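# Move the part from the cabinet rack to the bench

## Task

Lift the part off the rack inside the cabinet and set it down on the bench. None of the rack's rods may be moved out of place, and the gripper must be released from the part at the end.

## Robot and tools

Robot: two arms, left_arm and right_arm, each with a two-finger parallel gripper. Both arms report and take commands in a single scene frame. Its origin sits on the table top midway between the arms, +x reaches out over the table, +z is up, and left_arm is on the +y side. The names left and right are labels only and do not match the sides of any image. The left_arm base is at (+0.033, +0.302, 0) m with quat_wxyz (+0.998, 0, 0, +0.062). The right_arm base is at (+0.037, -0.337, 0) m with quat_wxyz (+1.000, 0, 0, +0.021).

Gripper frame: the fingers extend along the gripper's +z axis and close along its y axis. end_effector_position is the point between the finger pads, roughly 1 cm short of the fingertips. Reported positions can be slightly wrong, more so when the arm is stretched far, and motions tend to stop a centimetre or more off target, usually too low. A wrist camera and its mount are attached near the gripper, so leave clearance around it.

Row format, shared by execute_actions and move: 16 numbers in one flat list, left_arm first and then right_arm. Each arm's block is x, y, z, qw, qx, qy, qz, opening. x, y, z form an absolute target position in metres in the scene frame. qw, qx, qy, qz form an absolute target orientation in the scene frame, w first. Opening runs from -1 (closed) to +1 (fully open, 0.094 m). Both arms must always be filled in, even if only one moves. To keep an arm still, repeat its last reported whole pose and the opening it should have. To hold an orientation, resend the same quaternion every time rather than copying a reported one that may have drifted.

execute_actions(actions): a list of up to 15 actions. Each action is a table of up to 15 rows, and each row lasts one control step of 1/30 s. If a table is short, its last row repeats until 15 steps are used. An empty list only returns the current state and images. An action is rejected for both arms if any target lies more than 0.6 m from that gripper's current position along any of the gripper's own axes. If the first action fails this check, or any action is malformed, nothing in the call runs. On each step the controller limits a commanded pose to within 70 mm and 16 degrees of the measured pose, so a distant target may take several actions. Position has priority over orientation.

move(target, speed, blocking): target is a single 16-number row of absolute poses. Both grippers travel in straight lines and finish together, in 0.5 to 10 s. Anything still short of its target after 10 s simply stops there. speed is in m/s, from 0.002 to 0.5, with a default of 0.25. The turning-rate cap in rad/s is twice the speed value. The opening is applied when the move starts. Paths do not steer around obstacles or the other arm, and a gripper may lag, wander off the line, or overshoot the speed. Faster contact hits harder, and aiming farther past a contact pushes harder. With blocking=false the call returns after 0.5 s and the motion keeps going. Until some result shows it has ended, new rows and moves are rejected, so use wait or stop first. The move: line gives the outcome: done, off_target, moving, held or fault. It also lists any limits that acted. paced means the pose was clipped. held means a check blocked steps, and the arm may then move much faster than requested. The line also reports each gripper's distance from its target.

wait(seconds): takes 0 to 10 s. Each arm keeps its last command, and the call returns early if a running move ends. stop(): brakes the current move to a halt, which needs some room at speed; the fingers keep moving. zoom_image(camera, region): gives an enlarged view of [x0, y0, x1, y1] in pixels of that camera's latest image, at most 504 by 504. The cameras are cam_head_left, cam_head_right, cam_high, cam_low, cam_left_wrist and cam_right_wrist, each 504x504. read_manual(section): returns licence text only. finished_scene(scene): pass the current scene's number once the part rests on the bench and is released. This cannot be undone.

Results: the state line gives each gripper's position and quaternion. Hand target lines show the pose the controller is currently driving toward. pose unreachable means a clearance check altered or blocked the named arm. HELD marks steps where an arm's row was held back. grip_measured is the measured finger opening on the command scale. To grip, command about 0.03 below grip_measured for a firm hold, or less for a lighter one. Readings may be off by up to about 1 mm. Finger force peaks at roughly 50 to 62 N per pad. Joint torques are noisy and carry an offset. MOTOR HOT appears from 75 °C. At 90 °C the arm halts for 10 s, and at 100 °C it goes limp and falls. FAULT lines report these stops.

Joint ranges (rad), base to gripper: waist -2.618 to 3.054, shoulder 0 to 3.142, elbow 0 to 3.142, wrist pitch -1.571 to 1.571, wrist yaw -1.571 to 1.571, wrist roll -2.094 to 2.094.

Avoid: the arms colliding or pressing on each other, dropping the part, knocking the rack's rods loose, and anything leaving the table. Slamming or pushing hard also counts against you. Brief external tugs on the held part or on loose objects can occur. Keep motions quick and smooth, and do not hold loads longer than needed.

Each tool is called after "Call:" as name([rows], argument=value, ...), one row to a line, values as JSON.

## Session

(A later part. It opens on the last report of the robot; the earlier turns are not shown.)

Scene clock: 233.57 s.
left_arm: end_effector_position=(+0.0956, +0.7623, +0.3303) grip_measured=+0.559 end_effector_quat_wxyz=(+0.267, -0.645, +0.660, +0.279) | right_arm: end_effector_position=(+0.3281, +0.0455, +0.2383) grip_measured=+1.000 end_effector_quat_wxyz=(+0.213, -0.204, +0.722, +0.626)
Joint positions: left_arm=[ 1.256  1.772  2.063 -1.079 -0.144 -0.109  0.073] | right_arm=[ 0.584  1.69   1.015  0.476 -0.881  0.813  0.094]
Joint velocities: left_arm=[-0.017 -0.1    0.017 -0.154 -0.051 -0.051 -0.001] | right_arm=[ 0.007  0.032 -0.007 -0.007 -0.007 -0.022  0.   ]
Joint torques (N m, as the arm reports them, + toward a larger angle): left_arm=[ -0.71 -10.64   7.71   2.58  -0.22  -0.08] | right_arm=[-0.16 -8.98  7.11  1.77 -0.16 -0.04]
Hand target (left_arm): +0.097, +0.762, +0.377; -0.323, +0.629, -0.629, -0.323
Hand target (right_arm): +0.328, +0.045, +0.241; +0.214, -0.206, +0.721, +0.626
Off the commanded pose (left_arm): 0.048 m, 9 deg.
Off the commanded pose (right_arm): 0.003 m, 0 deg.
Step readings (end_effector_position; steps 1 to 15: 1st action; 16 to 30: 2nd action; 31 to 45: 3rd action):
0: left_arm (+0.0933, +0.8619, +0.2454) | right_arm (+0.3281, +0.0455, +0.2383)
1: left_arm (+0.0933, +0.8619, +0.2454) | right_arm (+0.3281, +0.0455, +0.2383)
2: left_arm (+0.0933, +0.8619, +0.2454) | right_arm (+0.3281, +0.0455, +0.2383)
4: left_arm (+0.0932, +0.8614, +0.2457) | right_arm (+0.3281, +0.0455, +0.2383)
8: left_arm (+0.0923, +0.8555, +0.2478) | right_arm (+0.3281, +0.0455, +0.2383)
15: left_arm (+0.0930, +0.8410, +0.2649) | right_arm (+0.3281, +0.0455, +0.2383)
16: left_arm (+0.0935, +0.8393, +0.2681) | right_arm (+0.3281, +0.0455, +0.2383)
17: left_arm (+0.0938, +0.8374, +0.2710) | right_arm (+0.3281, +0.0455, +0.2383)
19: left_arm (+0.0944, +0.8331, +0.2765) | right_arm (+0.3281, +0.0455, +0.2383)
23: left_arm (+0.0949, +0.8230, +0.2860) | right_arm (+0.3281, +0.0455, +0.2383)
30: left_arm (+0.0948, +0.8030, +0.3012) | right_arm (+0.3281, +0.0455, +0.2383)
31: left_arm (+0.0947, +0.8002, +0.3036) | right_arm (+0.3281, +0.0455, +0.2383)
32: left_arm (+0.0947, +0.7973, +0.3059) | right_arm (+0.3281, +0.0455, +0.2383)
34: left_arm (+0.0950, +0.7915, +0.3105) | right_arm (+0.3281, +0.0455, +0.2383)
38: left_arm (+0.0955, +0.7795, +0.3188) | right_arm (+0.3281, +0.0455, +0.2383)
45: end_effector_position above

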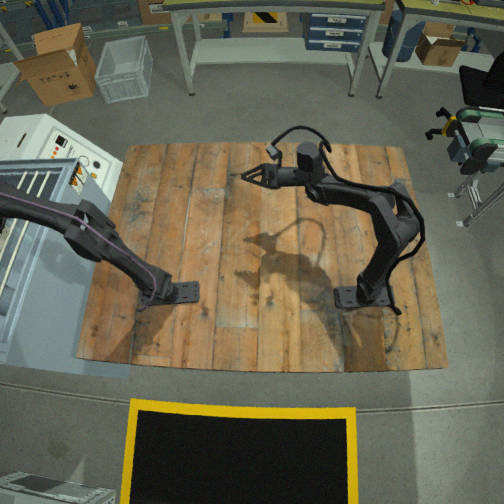

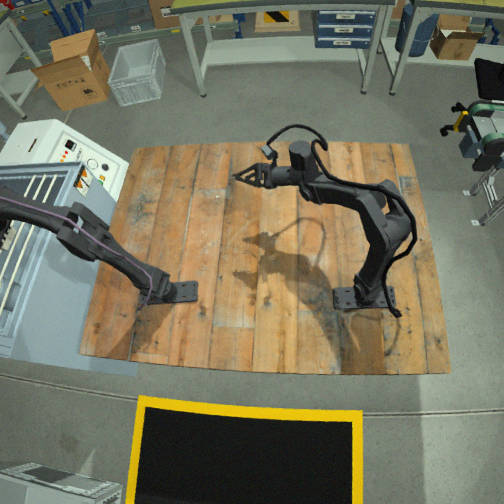

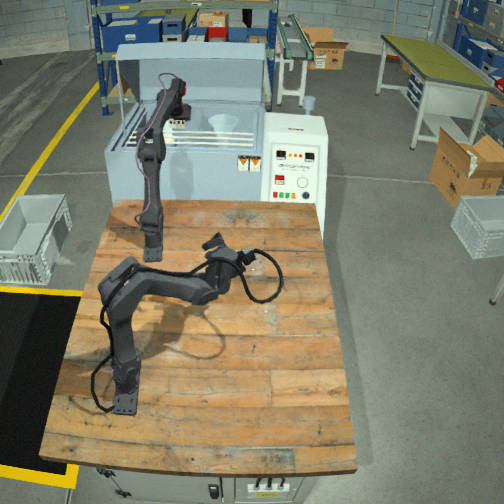

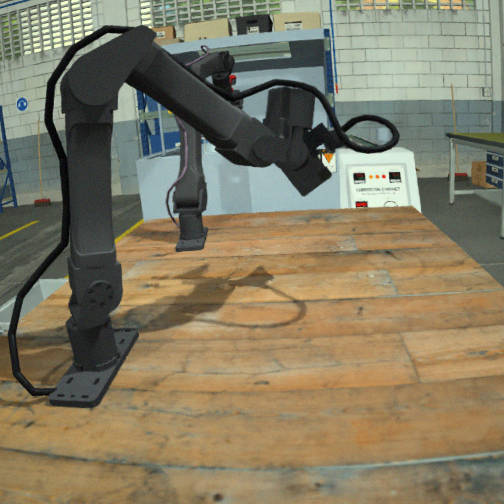

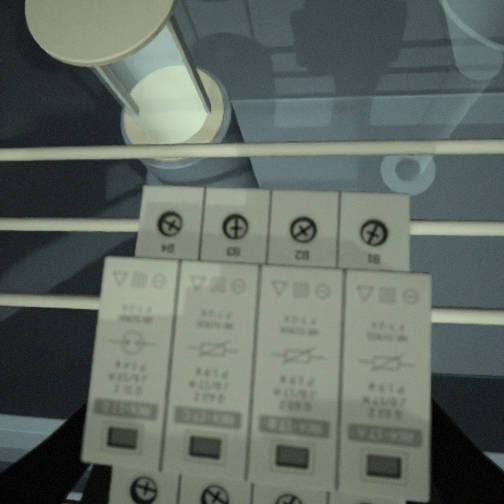

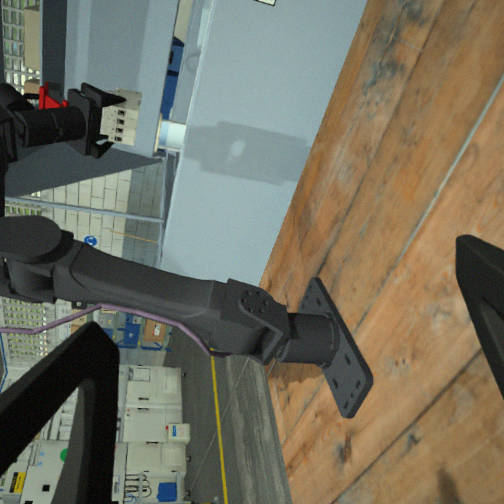

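Call:
move(target=[0.36,0.41,0.38,0.4317,-0.1560,0.8851,0.0761,0.51,0.328,0.045,0.241,0.214,-0.206,0.721,0.626,1], speed=0.2)

Call:
move(target=[0.36,0.41,0.10,0.4317,-0.1560,0.8851,0.0761,0.51,0.328,0.045,0.241,0.214,-0.206,0.721,0.626,1], speed=0.15)

Scene clock: 242.93 s.
left_arm: end_effector_position=(+0.3308, +0.3989, +0.3310) grip_measured=+0.557 end_effector_quat_wxyz=(+0.346, -0.157, +0.923, +0.063) | right_arm: end_effector_position=(+0.3281, +0.0455, +0.2383) grip_measured=+1.000 end_effector_quat_wxyz=(+0.213, -0.204, +0.722, +0.626)
Joint positions: left_arm=[ 0.168  1.281  1.661 -1.234 -0.037 -0.031  0.073] | right_arm=[ 0.584  1.69   1.015  0.476 -0.881  0.813  0.094]
Joint velocities: left_arm=[-0.012 -0.012 -0.012 -0.007 -0.007  0.022  0.   ] | right_arm=[-0.017 -0.017 -0.017 -0.007 -0.051 -0.081  0.   ]
Joint torques (N m, as the arm reports them, + toward a larger angle): left_arm=[-0.51 -3.41 12.83  2.61 -0.06 -0.11] | right_arm=[-0.16 -8.99  7.11  1.77 -0.16 -0.04]
Hand target (left_arm): +0.348, +0.404, +0.380; +0.429, -0.156, +0.886, +0.076
Hand target (right_arm): +0.328, +0.045, +0.241; +0.214, -0.206, +0.721, +0.626
Off the commanded pose (left_arm): 0.058 m, 11 deg.
Off the commanded pose (right_arm): 0.003 m, 0 deg.
move: off_target (left_arm)

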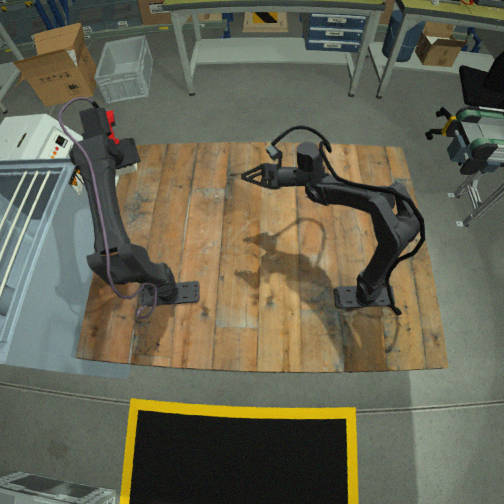

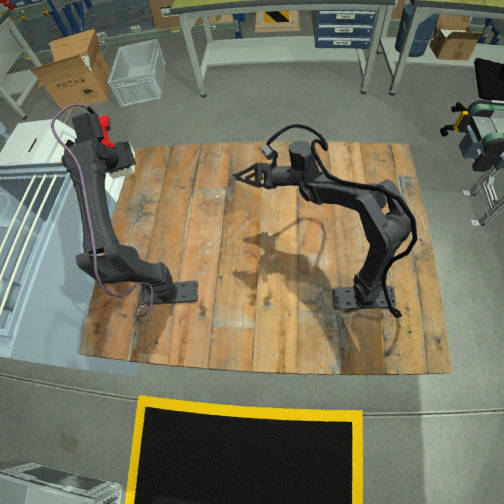

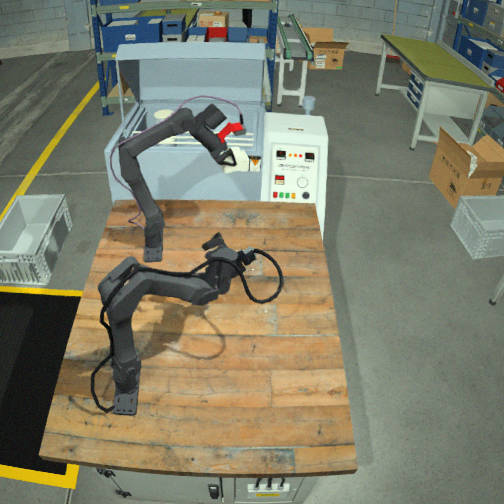

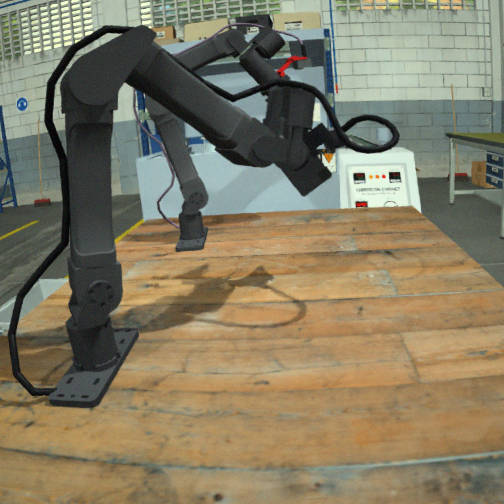

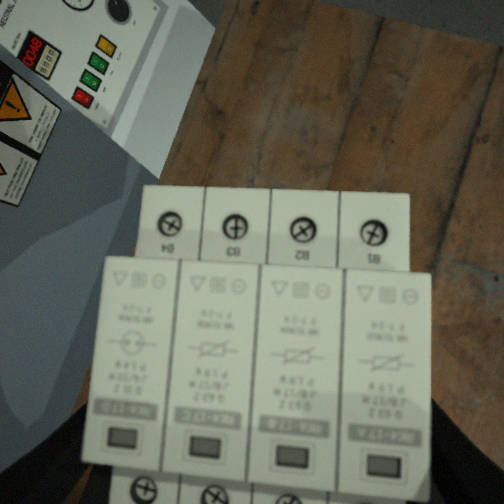

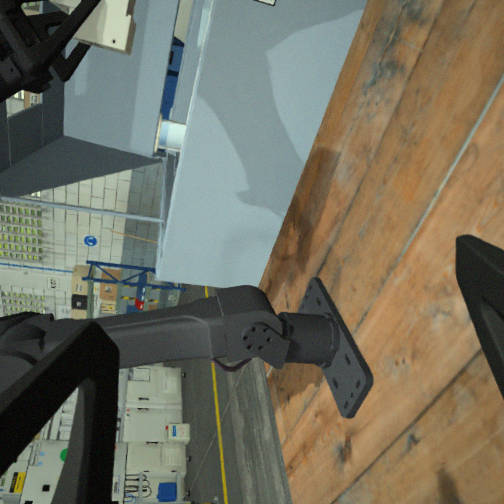

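Scene clock: 245.47 s.
left_arm: end_effector_position=(+0.3294, +0.3986, +0.0716) grip_measured=+0.557 end_effector_quat_wxyz=(+0.362, -0.156, +0.917, +0.065) | right_arm: end_effector_position=(+0.3281, +0.0455, +0.2383) grip_measured=+1.000 end_effector_quat_wxyz=(+0.213, -0.204, +0.722, +0.626)
Joint positions: left_arm=[ 0.168  1.155  0.476 -0.14  -0.038 -0.031  0.073] | right_arm=[ 0.584  1.69   1.015  0.476 -0.881  0.813  0.094]
Joint velocities: left_arm=[-0.012  0.012 -0.002  0.066 -0.037 -0.051 -0.001] | right_arm=[-0.022  0.017 -0.027  0.095 -0.007 -0.007  0.   ]
Joint torques (N m, as the arm reports them, + toward a larger angle): left_arm=[ 0.09 -3.28  8.21  2.84 -0.07 -0.02] | right_arm=[-0.16 -8.98  7.12  1.77 -0.16 -0.04]
Hand target (left_arm): +0.353, +0.407, +0.102; +0.429, -0.156, +0.887, +0.076
Hand target (right_arm): +0.328, +0.045, +0.241; +0.214, -0.206, +0.721, +0.626
Off the commanded pose (left_arm): 0.043 m, 9 deg.
Off the commanded pose (right_arm): 0.003 m, 0 deg.
move: off_target (left_arm)

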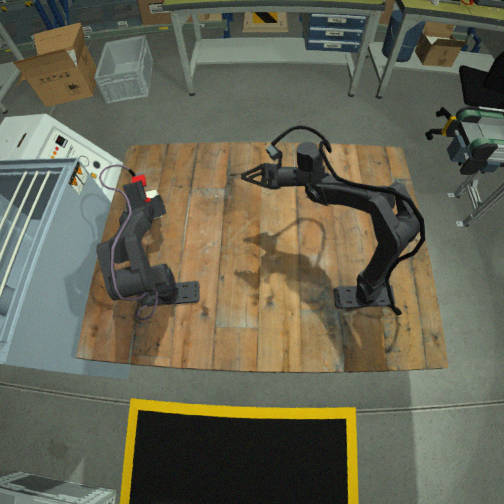

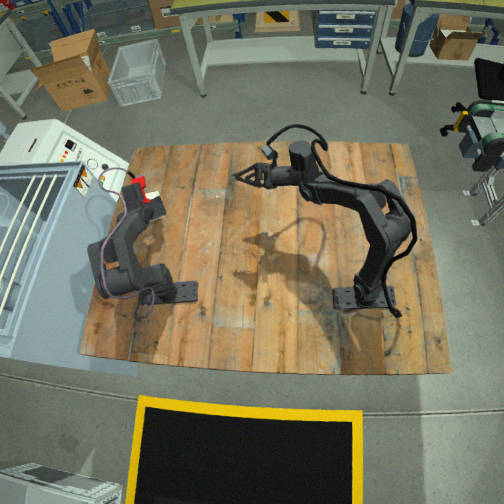

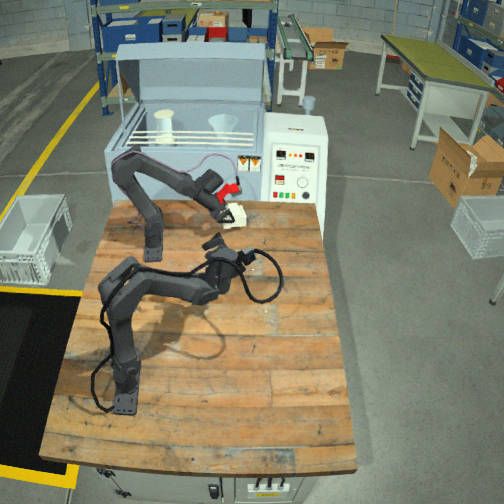

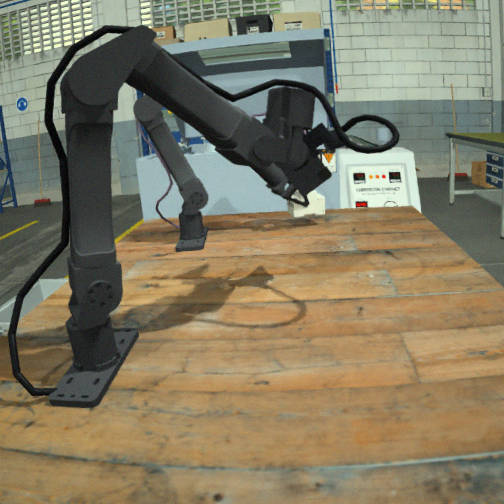

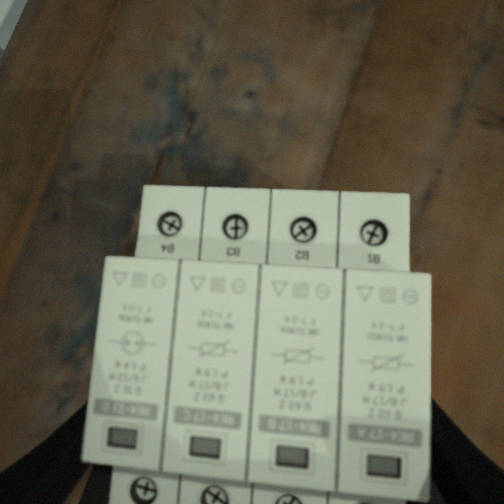

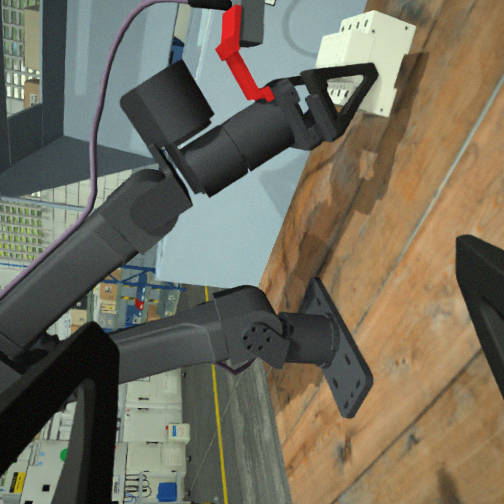

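Call:
execute_actions([
  [[0.36,0.41,0.098,0.4317,-0.1560,0.8851,0.0761,0.51,0.328,0.045,0.241,0.214,-0.206,0.721,0.626,1],[0.36,0.41,0.096,0.4317,-0.1560,0.8851,0.0761,0.51,0.328,0.045,0.241,0.214,-0.206,0.721,0.626,1],[0.36,0.41,0.094,0.4317,-0.1560,0.8851,0.0761,0.51,0.328,0.045,0.241,0.214,-0.206,0.721,0.626,1],[0.36,0.41,0.092,0.4317,-0.1560,0.8851,0.0761,0.51,0.328,0.045,0.241,0.214,-0.206,0.721,0.626,1],[0.36,0.41,0.090,0.4317,-0.1560,0.8851,0.0761,0.51,0.328,0.045,0.241,0.214,-0.206,0.721,0.626,1],[0.36,0.41,0.088,0.4317,-0.1560,0.8851,0.0761,0.51,0.328,0.045,0.241,0.214,-0.206,0.721,0.626,1],[0.36,0.41,0.086,0.4317,-0.1560,0.8851,0.0761,0.51,0.328,0.045,0.241,0.214,-0.206,0.721,0.626,1],[0.36,0.41,0.084,0.4317,-0.1560,0.8851,0.0761,0.51,0.328,0.045,0.241,0.214,-0.206,0.721,0.626,1],[0.36,0.41,0.082,0.4317,-0.1560,0.8851,0.0761,0.51,0.328,0.045,0.241,0.214,-0.206,0.721,0.626,1],[0.36,0.41,0.080,0.4317,-0.1560,0.8851,0.0761,0.51,0.328,0.045,0.241,0.214,-0.206,0.721,0.626,1],[0.36,0.41,0.079,0.4317,-0.1560,0.8851,0.0761,0.51,0.328,0.045,0.241,0.214,-0.206,0.721,0.626,1],[0.36,0.41,0.078,0.4317,-0.1560,0.8851,0.0761,0.51,0.328,0.045,0.241,0.214,-0.206,0.721,0.626,1],[0.36,0.41,0.077,0.4317,-0.1560,0.8851,0.0761,0.51,0.328,0.045,0.241,0.214,-0.206,0.721,0.626,1],[0.36,0.41,0.076,0.4317,-0.1560,0.8851,0.0761,0.51,0.328,0.045,0.241,0.214,-0.206,0.721,0.626,1],[0.36,0.41,0.075,0.4317,-0.1560,0.8851,0.0761,0.51,0.328,0.045,0.241,0.214,-0.206,0.721,0.626,1]],
  [[0.36,0.41,0.074,0.4317,-0.1560,0.8851,0.0761,0.51,0.328,0.045,0.241,0.214,-0.206,0.721,0.626,1],[0.36,0.41,0.073,0.4317,-0.1560,0.8851,0.0761,0.51,0.328,0.045,0.241,0.214,-0.206,0.721,0.626,1],[0.36,0.41,0.072,0.4317,-0.1560,0.8851,0.0761,0.51,0.328,0.045,0.241,0.214,-0.206,0.721,0.626,1],[0.36,0.41,0.071,0.4317,-0.1560,0.8851,0.0761,0.51,0.328,0.045,0.241,0.214,-0.206,0.721,0.626,1],[0.36,0.41,0.070,0.4317,-0.1560,0.8851,0.0761,0.51,0.328,0.045,0.241,0.214,-0.206,0.721,0.626,1],[0.36,0.41,0.069,0.4317,-0.1560,0.8851,0.0761,0.51,0.328,0.045,0.241,0.214,-0.206,0.721,0.626,1],[0.36,0.41,0.068,0.4317,-0.1560,0.8851,0.0761,0.51,0.328,0.045,0.241,0.214,-0.206,0.721,0.626,1],[0.36,0.41,0.067,0.4317,-0.1560,0.8851,0.0761,0.51,0.328,0.045,0.241,0.214,-0.206,0.721,0.626,1],[0.36,0.41,0.066,0.4317,-0.1560,0.8851,0.0761,0.51,0.328,0.045,0.241,0.214,-0.206,0.721,0.626,1],[0.36,0.41,0.065,0.4317,-0.1560,0.8851,0.0761,0.51,0.328,0.045,0.241,0.214,-0.206,0.721,0.626,1],[0.36,0.41,0.064,0.4317,-0.1560,0.8851,0.0761,0.51,0.328,0.045,0.241,0.214,-0.206,0.721,0.626,1],[0.36,0.41,0.063,0.4317,-0.1560,0.8851,0.0761,0.51,0.328,0.045,0.241,0.214,-0.206,0.721,0.626,1],[0.36,0.41,0.062,0.4317,-0.1560,0.8851,0.0761,0.51,0.328,0.045,0.241,0.214,-0.206,0.721,0.626,1],[0.36,0.41,0.061,0.4317,-0.1560,0.8851,0.0761,0.51,0.328,0.045,0.241,0.214,-0.206,0.721,0.626,1],[0.36,0.41,0.060,0.4317,-0.1560,0.8851,0.0761,0.51,0.328,0.045,0.241,0.214,-0.206,0.721,0.626,1]],
  [[0.36,0.41,0.060,0.4317,-0.1560,0.8851,0.0761,0.51,0.328,0.045,0.241,0.214,-0.206,0.721,0.626,1]],
])

Scene clock: 269.80 s.
left_arm: end_effector_position=(+0.3382, +0.4017, +0.0385) grip_measured=+0.557 end_effector_quat_wxyz=(+0.374, -0.156, +0.912, +0.068) | right_arm: end_effector_position=(+0.3281, +0.0455, +0.2383) grip_measured=+1.000 end_effector_quat_wxyz=(+0.213, -0.204, +0.722, +0.626)
Joint positions: left_arm=[ 0.168  1.3    0.384  0.126 -0.041 -0.031  0.073] | right_arm=[ 0.584  1.69   1.015  0.476 -0.881  0.813  0.094]
Joint velocities: left_arm=[-0.002 -0.002 -0.007  0.051 -0.007  0.007  0.   ] | right_arm=[ 0.002 -0.002  0.012  0.007  0.037 -0.022  0.   ]
Joint torques (N m, as the arm reports them, + toward a larger angle): left_arm=[ 0.16 -3.44  6.81  2.76 -0.02 -0.03] | right_arm=[-0.16 -8.98  7.11  1.77 -0.16 -0.04]
Hand target (left_arm): +0.357, +0.409, +0.062; +0.429, -0.156, +0.886, +0.076
Hand target (right_arm): +0.328, +0.045, +0.241; +0.214, -0.206, +0.721, +0.626
Off the commanded pose (left_arm): 0.032 m, 7 deg.
Off the commanded pose (right_arm): 0.003 m, 0 deg.
Step readings (end_effector_position; steps 1 to 15: 1st action; 16 to 30: 2nd action; 31 to 45: 3rd action):
0: left_arm (+0.3298, +0.3987, +0.0718) | right_arm (+0.3281, +0.0455, +0.2383)
1: left_arm (+0.3299, +0.3987, +0.0716) | right_arm (+0.3281, +0.0455, +0.2383)
2: left_arm (+0.3304, +0.3989, +0.0713) | right_arm (+0.3281, +0.0455, +0.2383)
4: left_arm (+0.3317, +0.3993, +0.0698) | right_arm (+0.3281, +0.0455, +0.2383)
8: left_arm (+0.3319, +0.3993, +0.0621) | right_arm (+0.3281, +0.0455, +0.2383)
15: left_arm (+0.3250, +0.3973, +0.0448) | right_arm (+0.3281, +0.0455, +0.2383)
16: left_arm (+0.3246, +0.3971, +0.0439) | right_arm (+0.3281, +0.0455, +0.2383)
17: left_arm (+0.3246, +0.3971, +0.0433) | right_arm (+0.3281, +0.0455, +0.2383)
19: left_arm (+0.3254, +0.3974, +0.0428) | right_arm (+0.3281, +0.0455, +0.2383)
23: left_arm (+0.3280, +0.3982, +0.0415) | right_arm (+0.3281, +0.0455, +0.2383)
30: left_arm (+0.3320, +0.3994, +0.0379) | right_arm (+0.3281, +0.0455, +0.2383)
31: left_arm (+0.3330, +0.3997, +0.0379) | right_arm (+0.3281, +0.0455, +0.2383)
32: left_arm (+0.3338, +0.3999, +0.0379) | right_arm (+0.3281, +0.0455, +0.2383)
34: left_arm (+0.3351, +0.4006, +0.0379) | right_arm (+0.3281, +0.0455, +0.2383)
38: left_arm (+0.3368, +0.4013, +0.0381) | right_arm (+0.3281, +0.0455, +0.2383)
45: end_effector_position above

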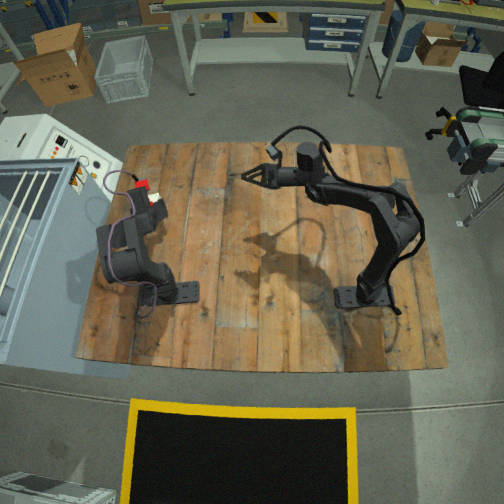

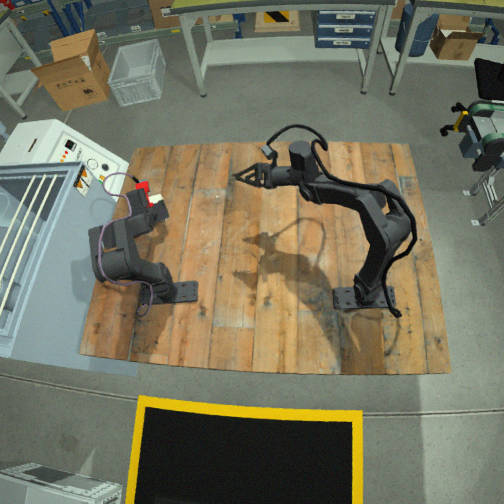

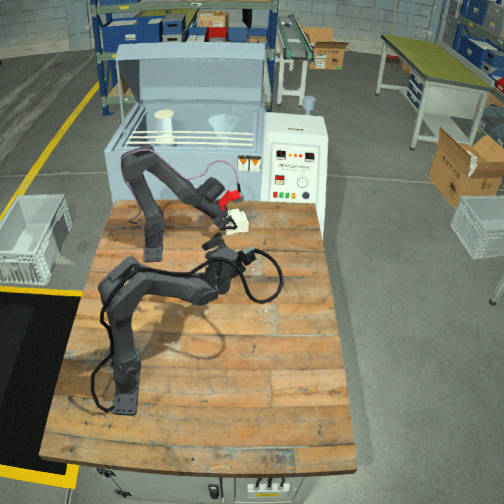

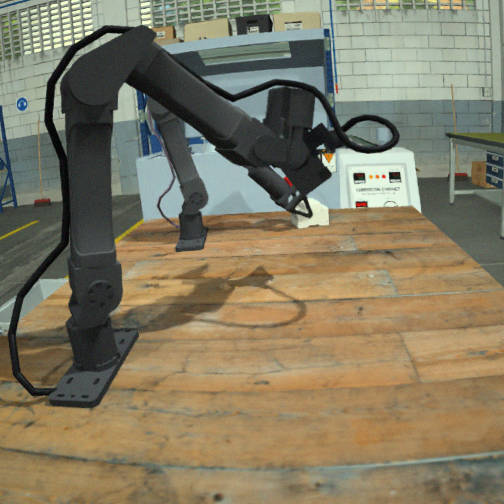

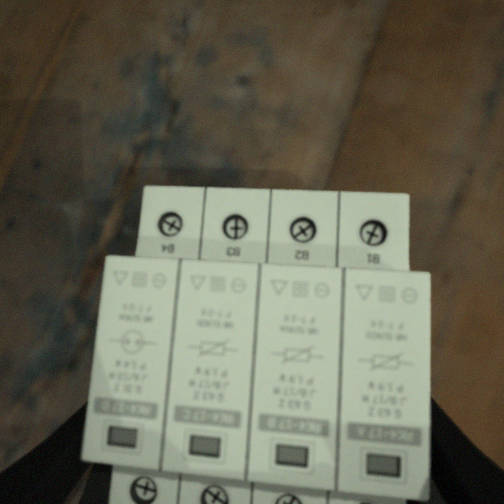

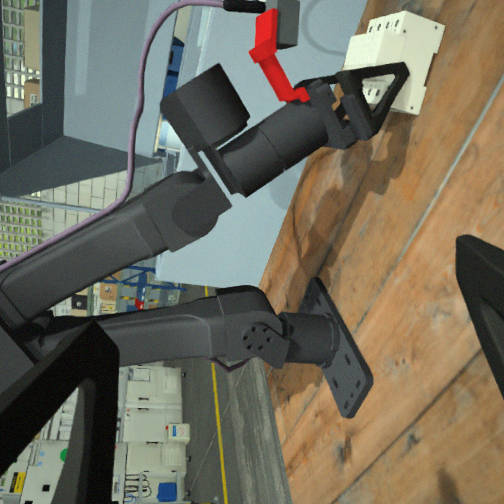

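Call:
execute_actions([
  [[0.355,0.408,0.056,0.42,-0.157,0.8905,0.074,0.51,0.328,0.045,0.241,0.214,-0.206,0.721,0.626,1],[0.355,0.408,0.056,0.42,-0.157,0.8905,0.074,0.51,0.328,0.045,0.241,0.214,-0.206,0.721,0.626,1],[0.351,0.406,0.052,0.408,-0.158,0.896,0.072,0.51,0.328,0.045,0.241,0.214,-0.206,0.721,0.626,1],[0.351,0.406,0.052,0.408,-0.158,0.896,0.072,0.51,0.328,0.045,0.241,0.214,-0.206,0.721,0.626,1],[0.347,0.4045,0.048,0.396,-0.159,0.9015,0.07,0.51,0.328,0.045,0.241,0.214,-0.206,0.721,0.626,1],[0.347,0.4045,0.048,0.396,-0.159,0.9015,0.07,0.51,0.328,0.045,0.241,0.214,-0.206,0.721,0.626,1],[0.343,0.403,0.044,0.3848,-0.1598,0.9065,0.0678,0.51,0.328,0.045,0.241,0.214,-0.206,0.721,0.626,1]],
  [[0.343,0.403,0.044,0.3848,-0.1598,0.9065,0.0678,0.58,0.328,0.045,0.241,0.214,-0.206,0.721,0.626,1],[0.343,0.403,0.044,0.3848,-0.1598,0.9065,0.0678,0.58,0.328,0.045,0.241,0.214,-0.206,0.721,0.626,1],[0.343,0.403,0.044,0.3848,-0.1598,0.9065,0.0678,0.58,0.328,0.045,0.241,0.214,-0.206,0.721,0.626,1],[0.343,0.403,0.044,0.3848,-0.1598,0.9065,0.0678,0.7,0.328,0.045,0.241,0.214,-0.206,0.721,0.626,1],[0.343,0.403,0.044,0.3848,-0.1598,0.9065,0.0678,0.7,0.328,0.045,0.241,0.214,-0.206,0.721,0.626,1],[0.343,0.403,0.044,0.3848,-0.1598,0.9065,0.0678,1,0.328,0.045,0.241,0.214,-0.206,0.721,0.626,1]],
])

Call:
move(target=[0.30,0.387,0.14,0.3848,-0.1598,0.9065,0.0678,1,0.328,0.045,0.241,0.214,-0.206,0.721,0.626,1], speed=0.12)

Scene clock: 283.07 s.
left_arm: end_effector_position=(+0.3375, +0.4017, +0.0376) grip_measured=+1.000 end_effector_quat_wxyz=(+0.373, -0.158, +0.912, +0.068) | right_arm: end_effector_position=(+0.3281, +0.0455, +0.2383) grip_measured=+1.000 end_effector_quat_wxyz=(+0.213, -0.204, +0.722, +0.626)
Joint positions: left_arm=[ 0.168  1.301  0.383  0.124 -0.041 -0.034  0.094] | right_arm=[ 0.584  1.69   1.015  0.476 -0.881  0.813  0.094]
Joint velocities: left_arm=[-0.012 -0.012  0.007 -0.051  0.022 -0.007  0.   ] | right_arm=[ 0.002 -0.007 -0.032  0.037 -0.037  0.066  0.   ]
Joint torques (N m, as the arm reports them, + toward a larger angle): left_arm=[-0.19 -3.38  7.17  1.82  0.   -0.07] | right_arm=[-0.16 -9.    7.11  1.77 -0.16 -0.04]
Hand target (left_arm): +0.343, +0.403, +0.044; +0.385, -0.160, +0.907, +0.068
Hand target (right_arm): +0.328, +0.045, +0.241; +0.214, -0.206, +0.721, +0.626
Off the commanded pose (left_arm): 0.009 m, 2 deg.
Off the commanded pose (right_arm): 0.003 m, 0 deg.
Step readings (end_effector_position; steps 1 to 15: 1st action; 16 to 30: 2nd action):
0: left_arm (+0.3382, +0.4017, +0.0383) | right_arm (+0.3281, +0.0455, +0.2383)
1: left_arm (+0.3382, +0.4017, +0.0383) | right_arm (+0.3281, +0.0455, +0.2383)
2: left_arm (+0.3382, +0.4017, +0.0383) | right_arm (+0.3281, +0.0455, +0.2383)
4: left_arm (+0.3381, +0.4017, +0.0382) | right_arm (+0.3281, +0.0455, +0.2383)
8: left_arm (+0.3376, +0.4015, +0.0377) | right_arm (+0.3281, +0.0455, +0.2383)
15: left_arm (+0.3375, +0.4015, +0.0376) | right_arm (+0.3281, +0.0455, +0.2383)
16: left_arm (+0.3375, +0.4016, +0.0376) | right_arm (+0.3281, +0.0455, +0.2383)
17: left_arm (+0.3375, +0.4017, +0.0376) | right_arm (+0.3281, +0.0455, +0.2383)
19: left_arm (+0.3375, +0.4017, +0.0376) | right_arm (+0.3281, +0.0455, +0.2383)
23: left_arm (+0.3375, +0.4017, +0.0376) | right_arm (+0.3281, +0.0455, +0.2383)
30: end_effector_position above

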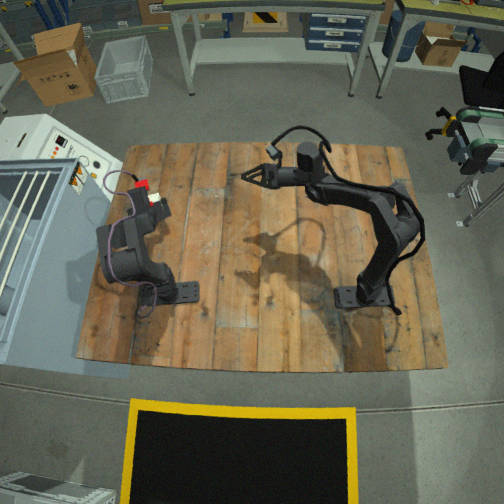

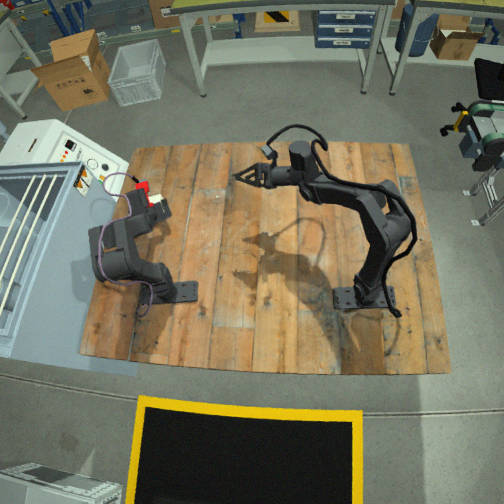

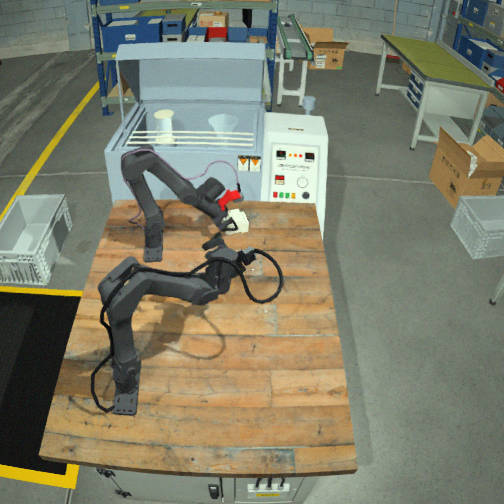

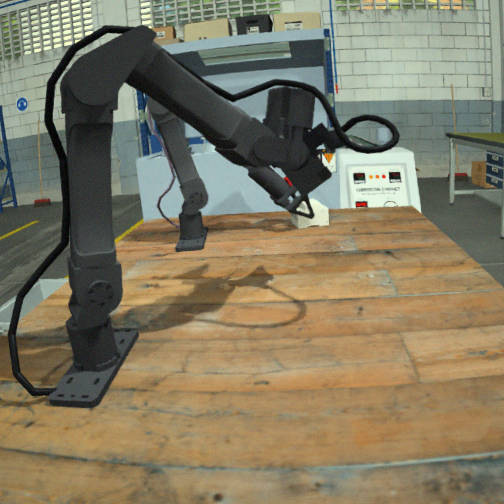

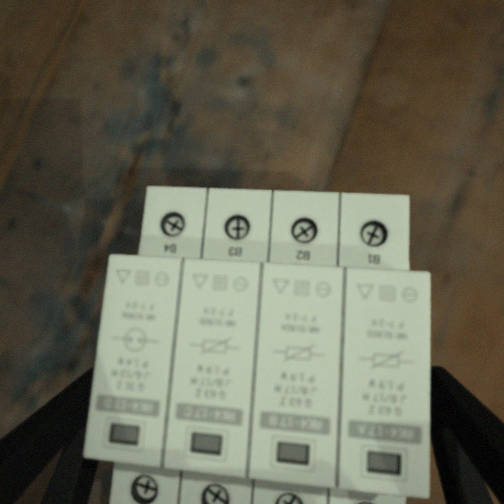

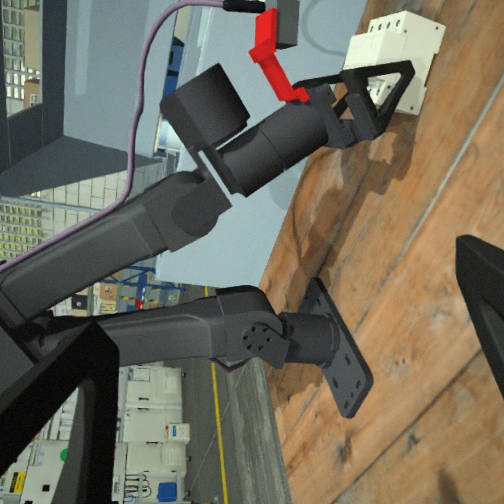

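Scene clock: 284.70 s.
left_arm: end_effector_position=(+0.2924, +0.3873, +0.1128) grip_measured=+1.000 end_effector_quat_wxyz=(+0.351, -0.162, +0.920, +0.064) | right_arm: end_effector_position=(+0.3281, +0.0455, +0.2383) grip_measured=+1.000 end_effector_quat_wxyz=(+0.213, -0.204, +0.722, +0.626)
Joint positions: left_arm=[ 0.161  0.904  0.553 -0.491 -0.047 -0.045  0.094] | right_arm=[ 0.584  1.69   1.015  0.476 -0.881  0.813  0.094]
Joint velocities: left_arm=[-0.032 -0.012  0.022  0.081 -0.022 -0.007  0.   ] | right_arm=[ 0.007 -0.002  0.002 -0.022 -0.037  0.022  0.   ]
Joint torques (N m, as the arm reports them, + toward a larger angle): left_arm=[-0.81 -3.4  11.3   1.62 -0.05 -0.07] | right_arm=[-0.15 -8.99  7.12  1.77 -0.17 -0.04]
Hand target (left_arm): +0.301, +0.388, +0.139; +0.385, -0.160, +0.906, +0.068
Hand target (right_arm): +0.328, +0.045, +0.241; +0.214, -0.206, +0.721, +0.626
Off the commanded pose (left_arm): 0.028 m, 4 deg.
Off the commanded pose (right_arm): 0.003 m, 0 deg.
move: off_target (left_arm)

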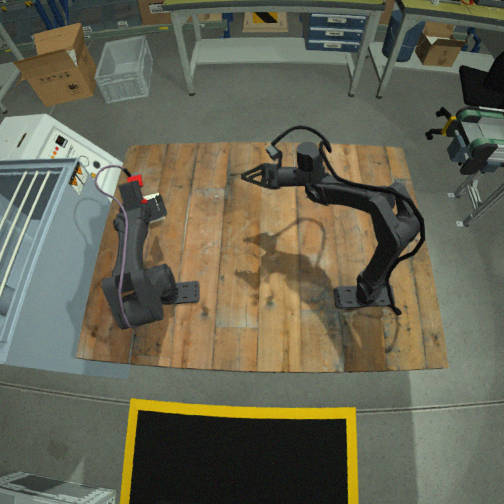

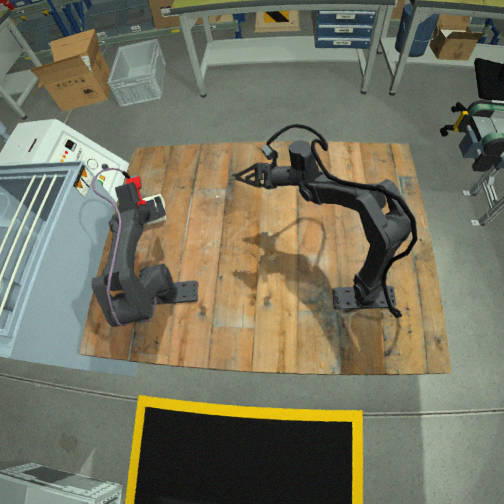

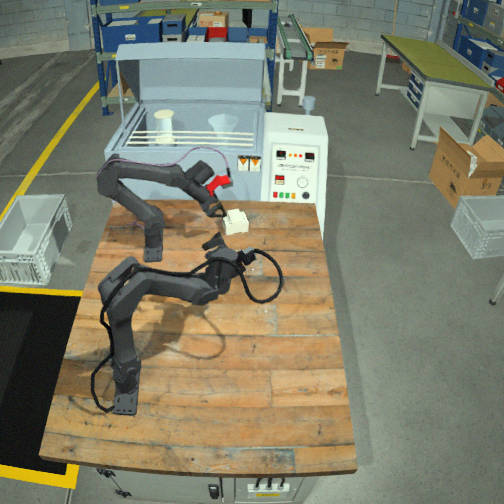

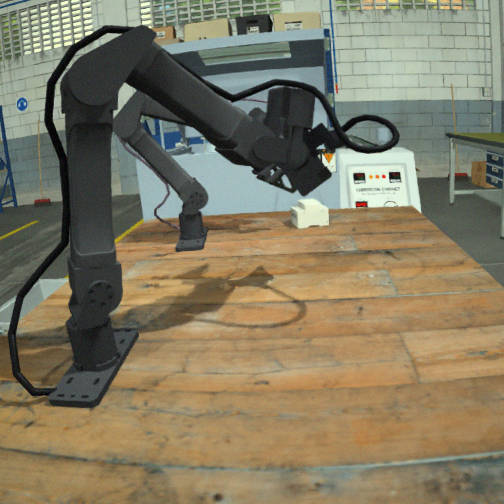

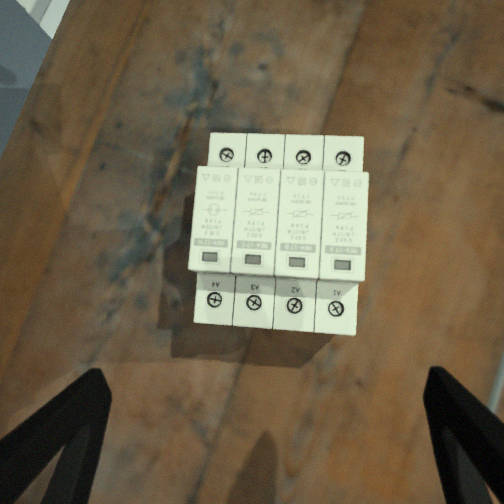

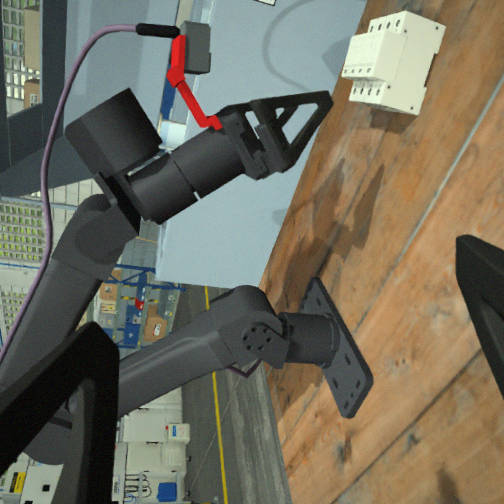

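Call:
finished_scene(scene=1)

The scene is finished: the task was done.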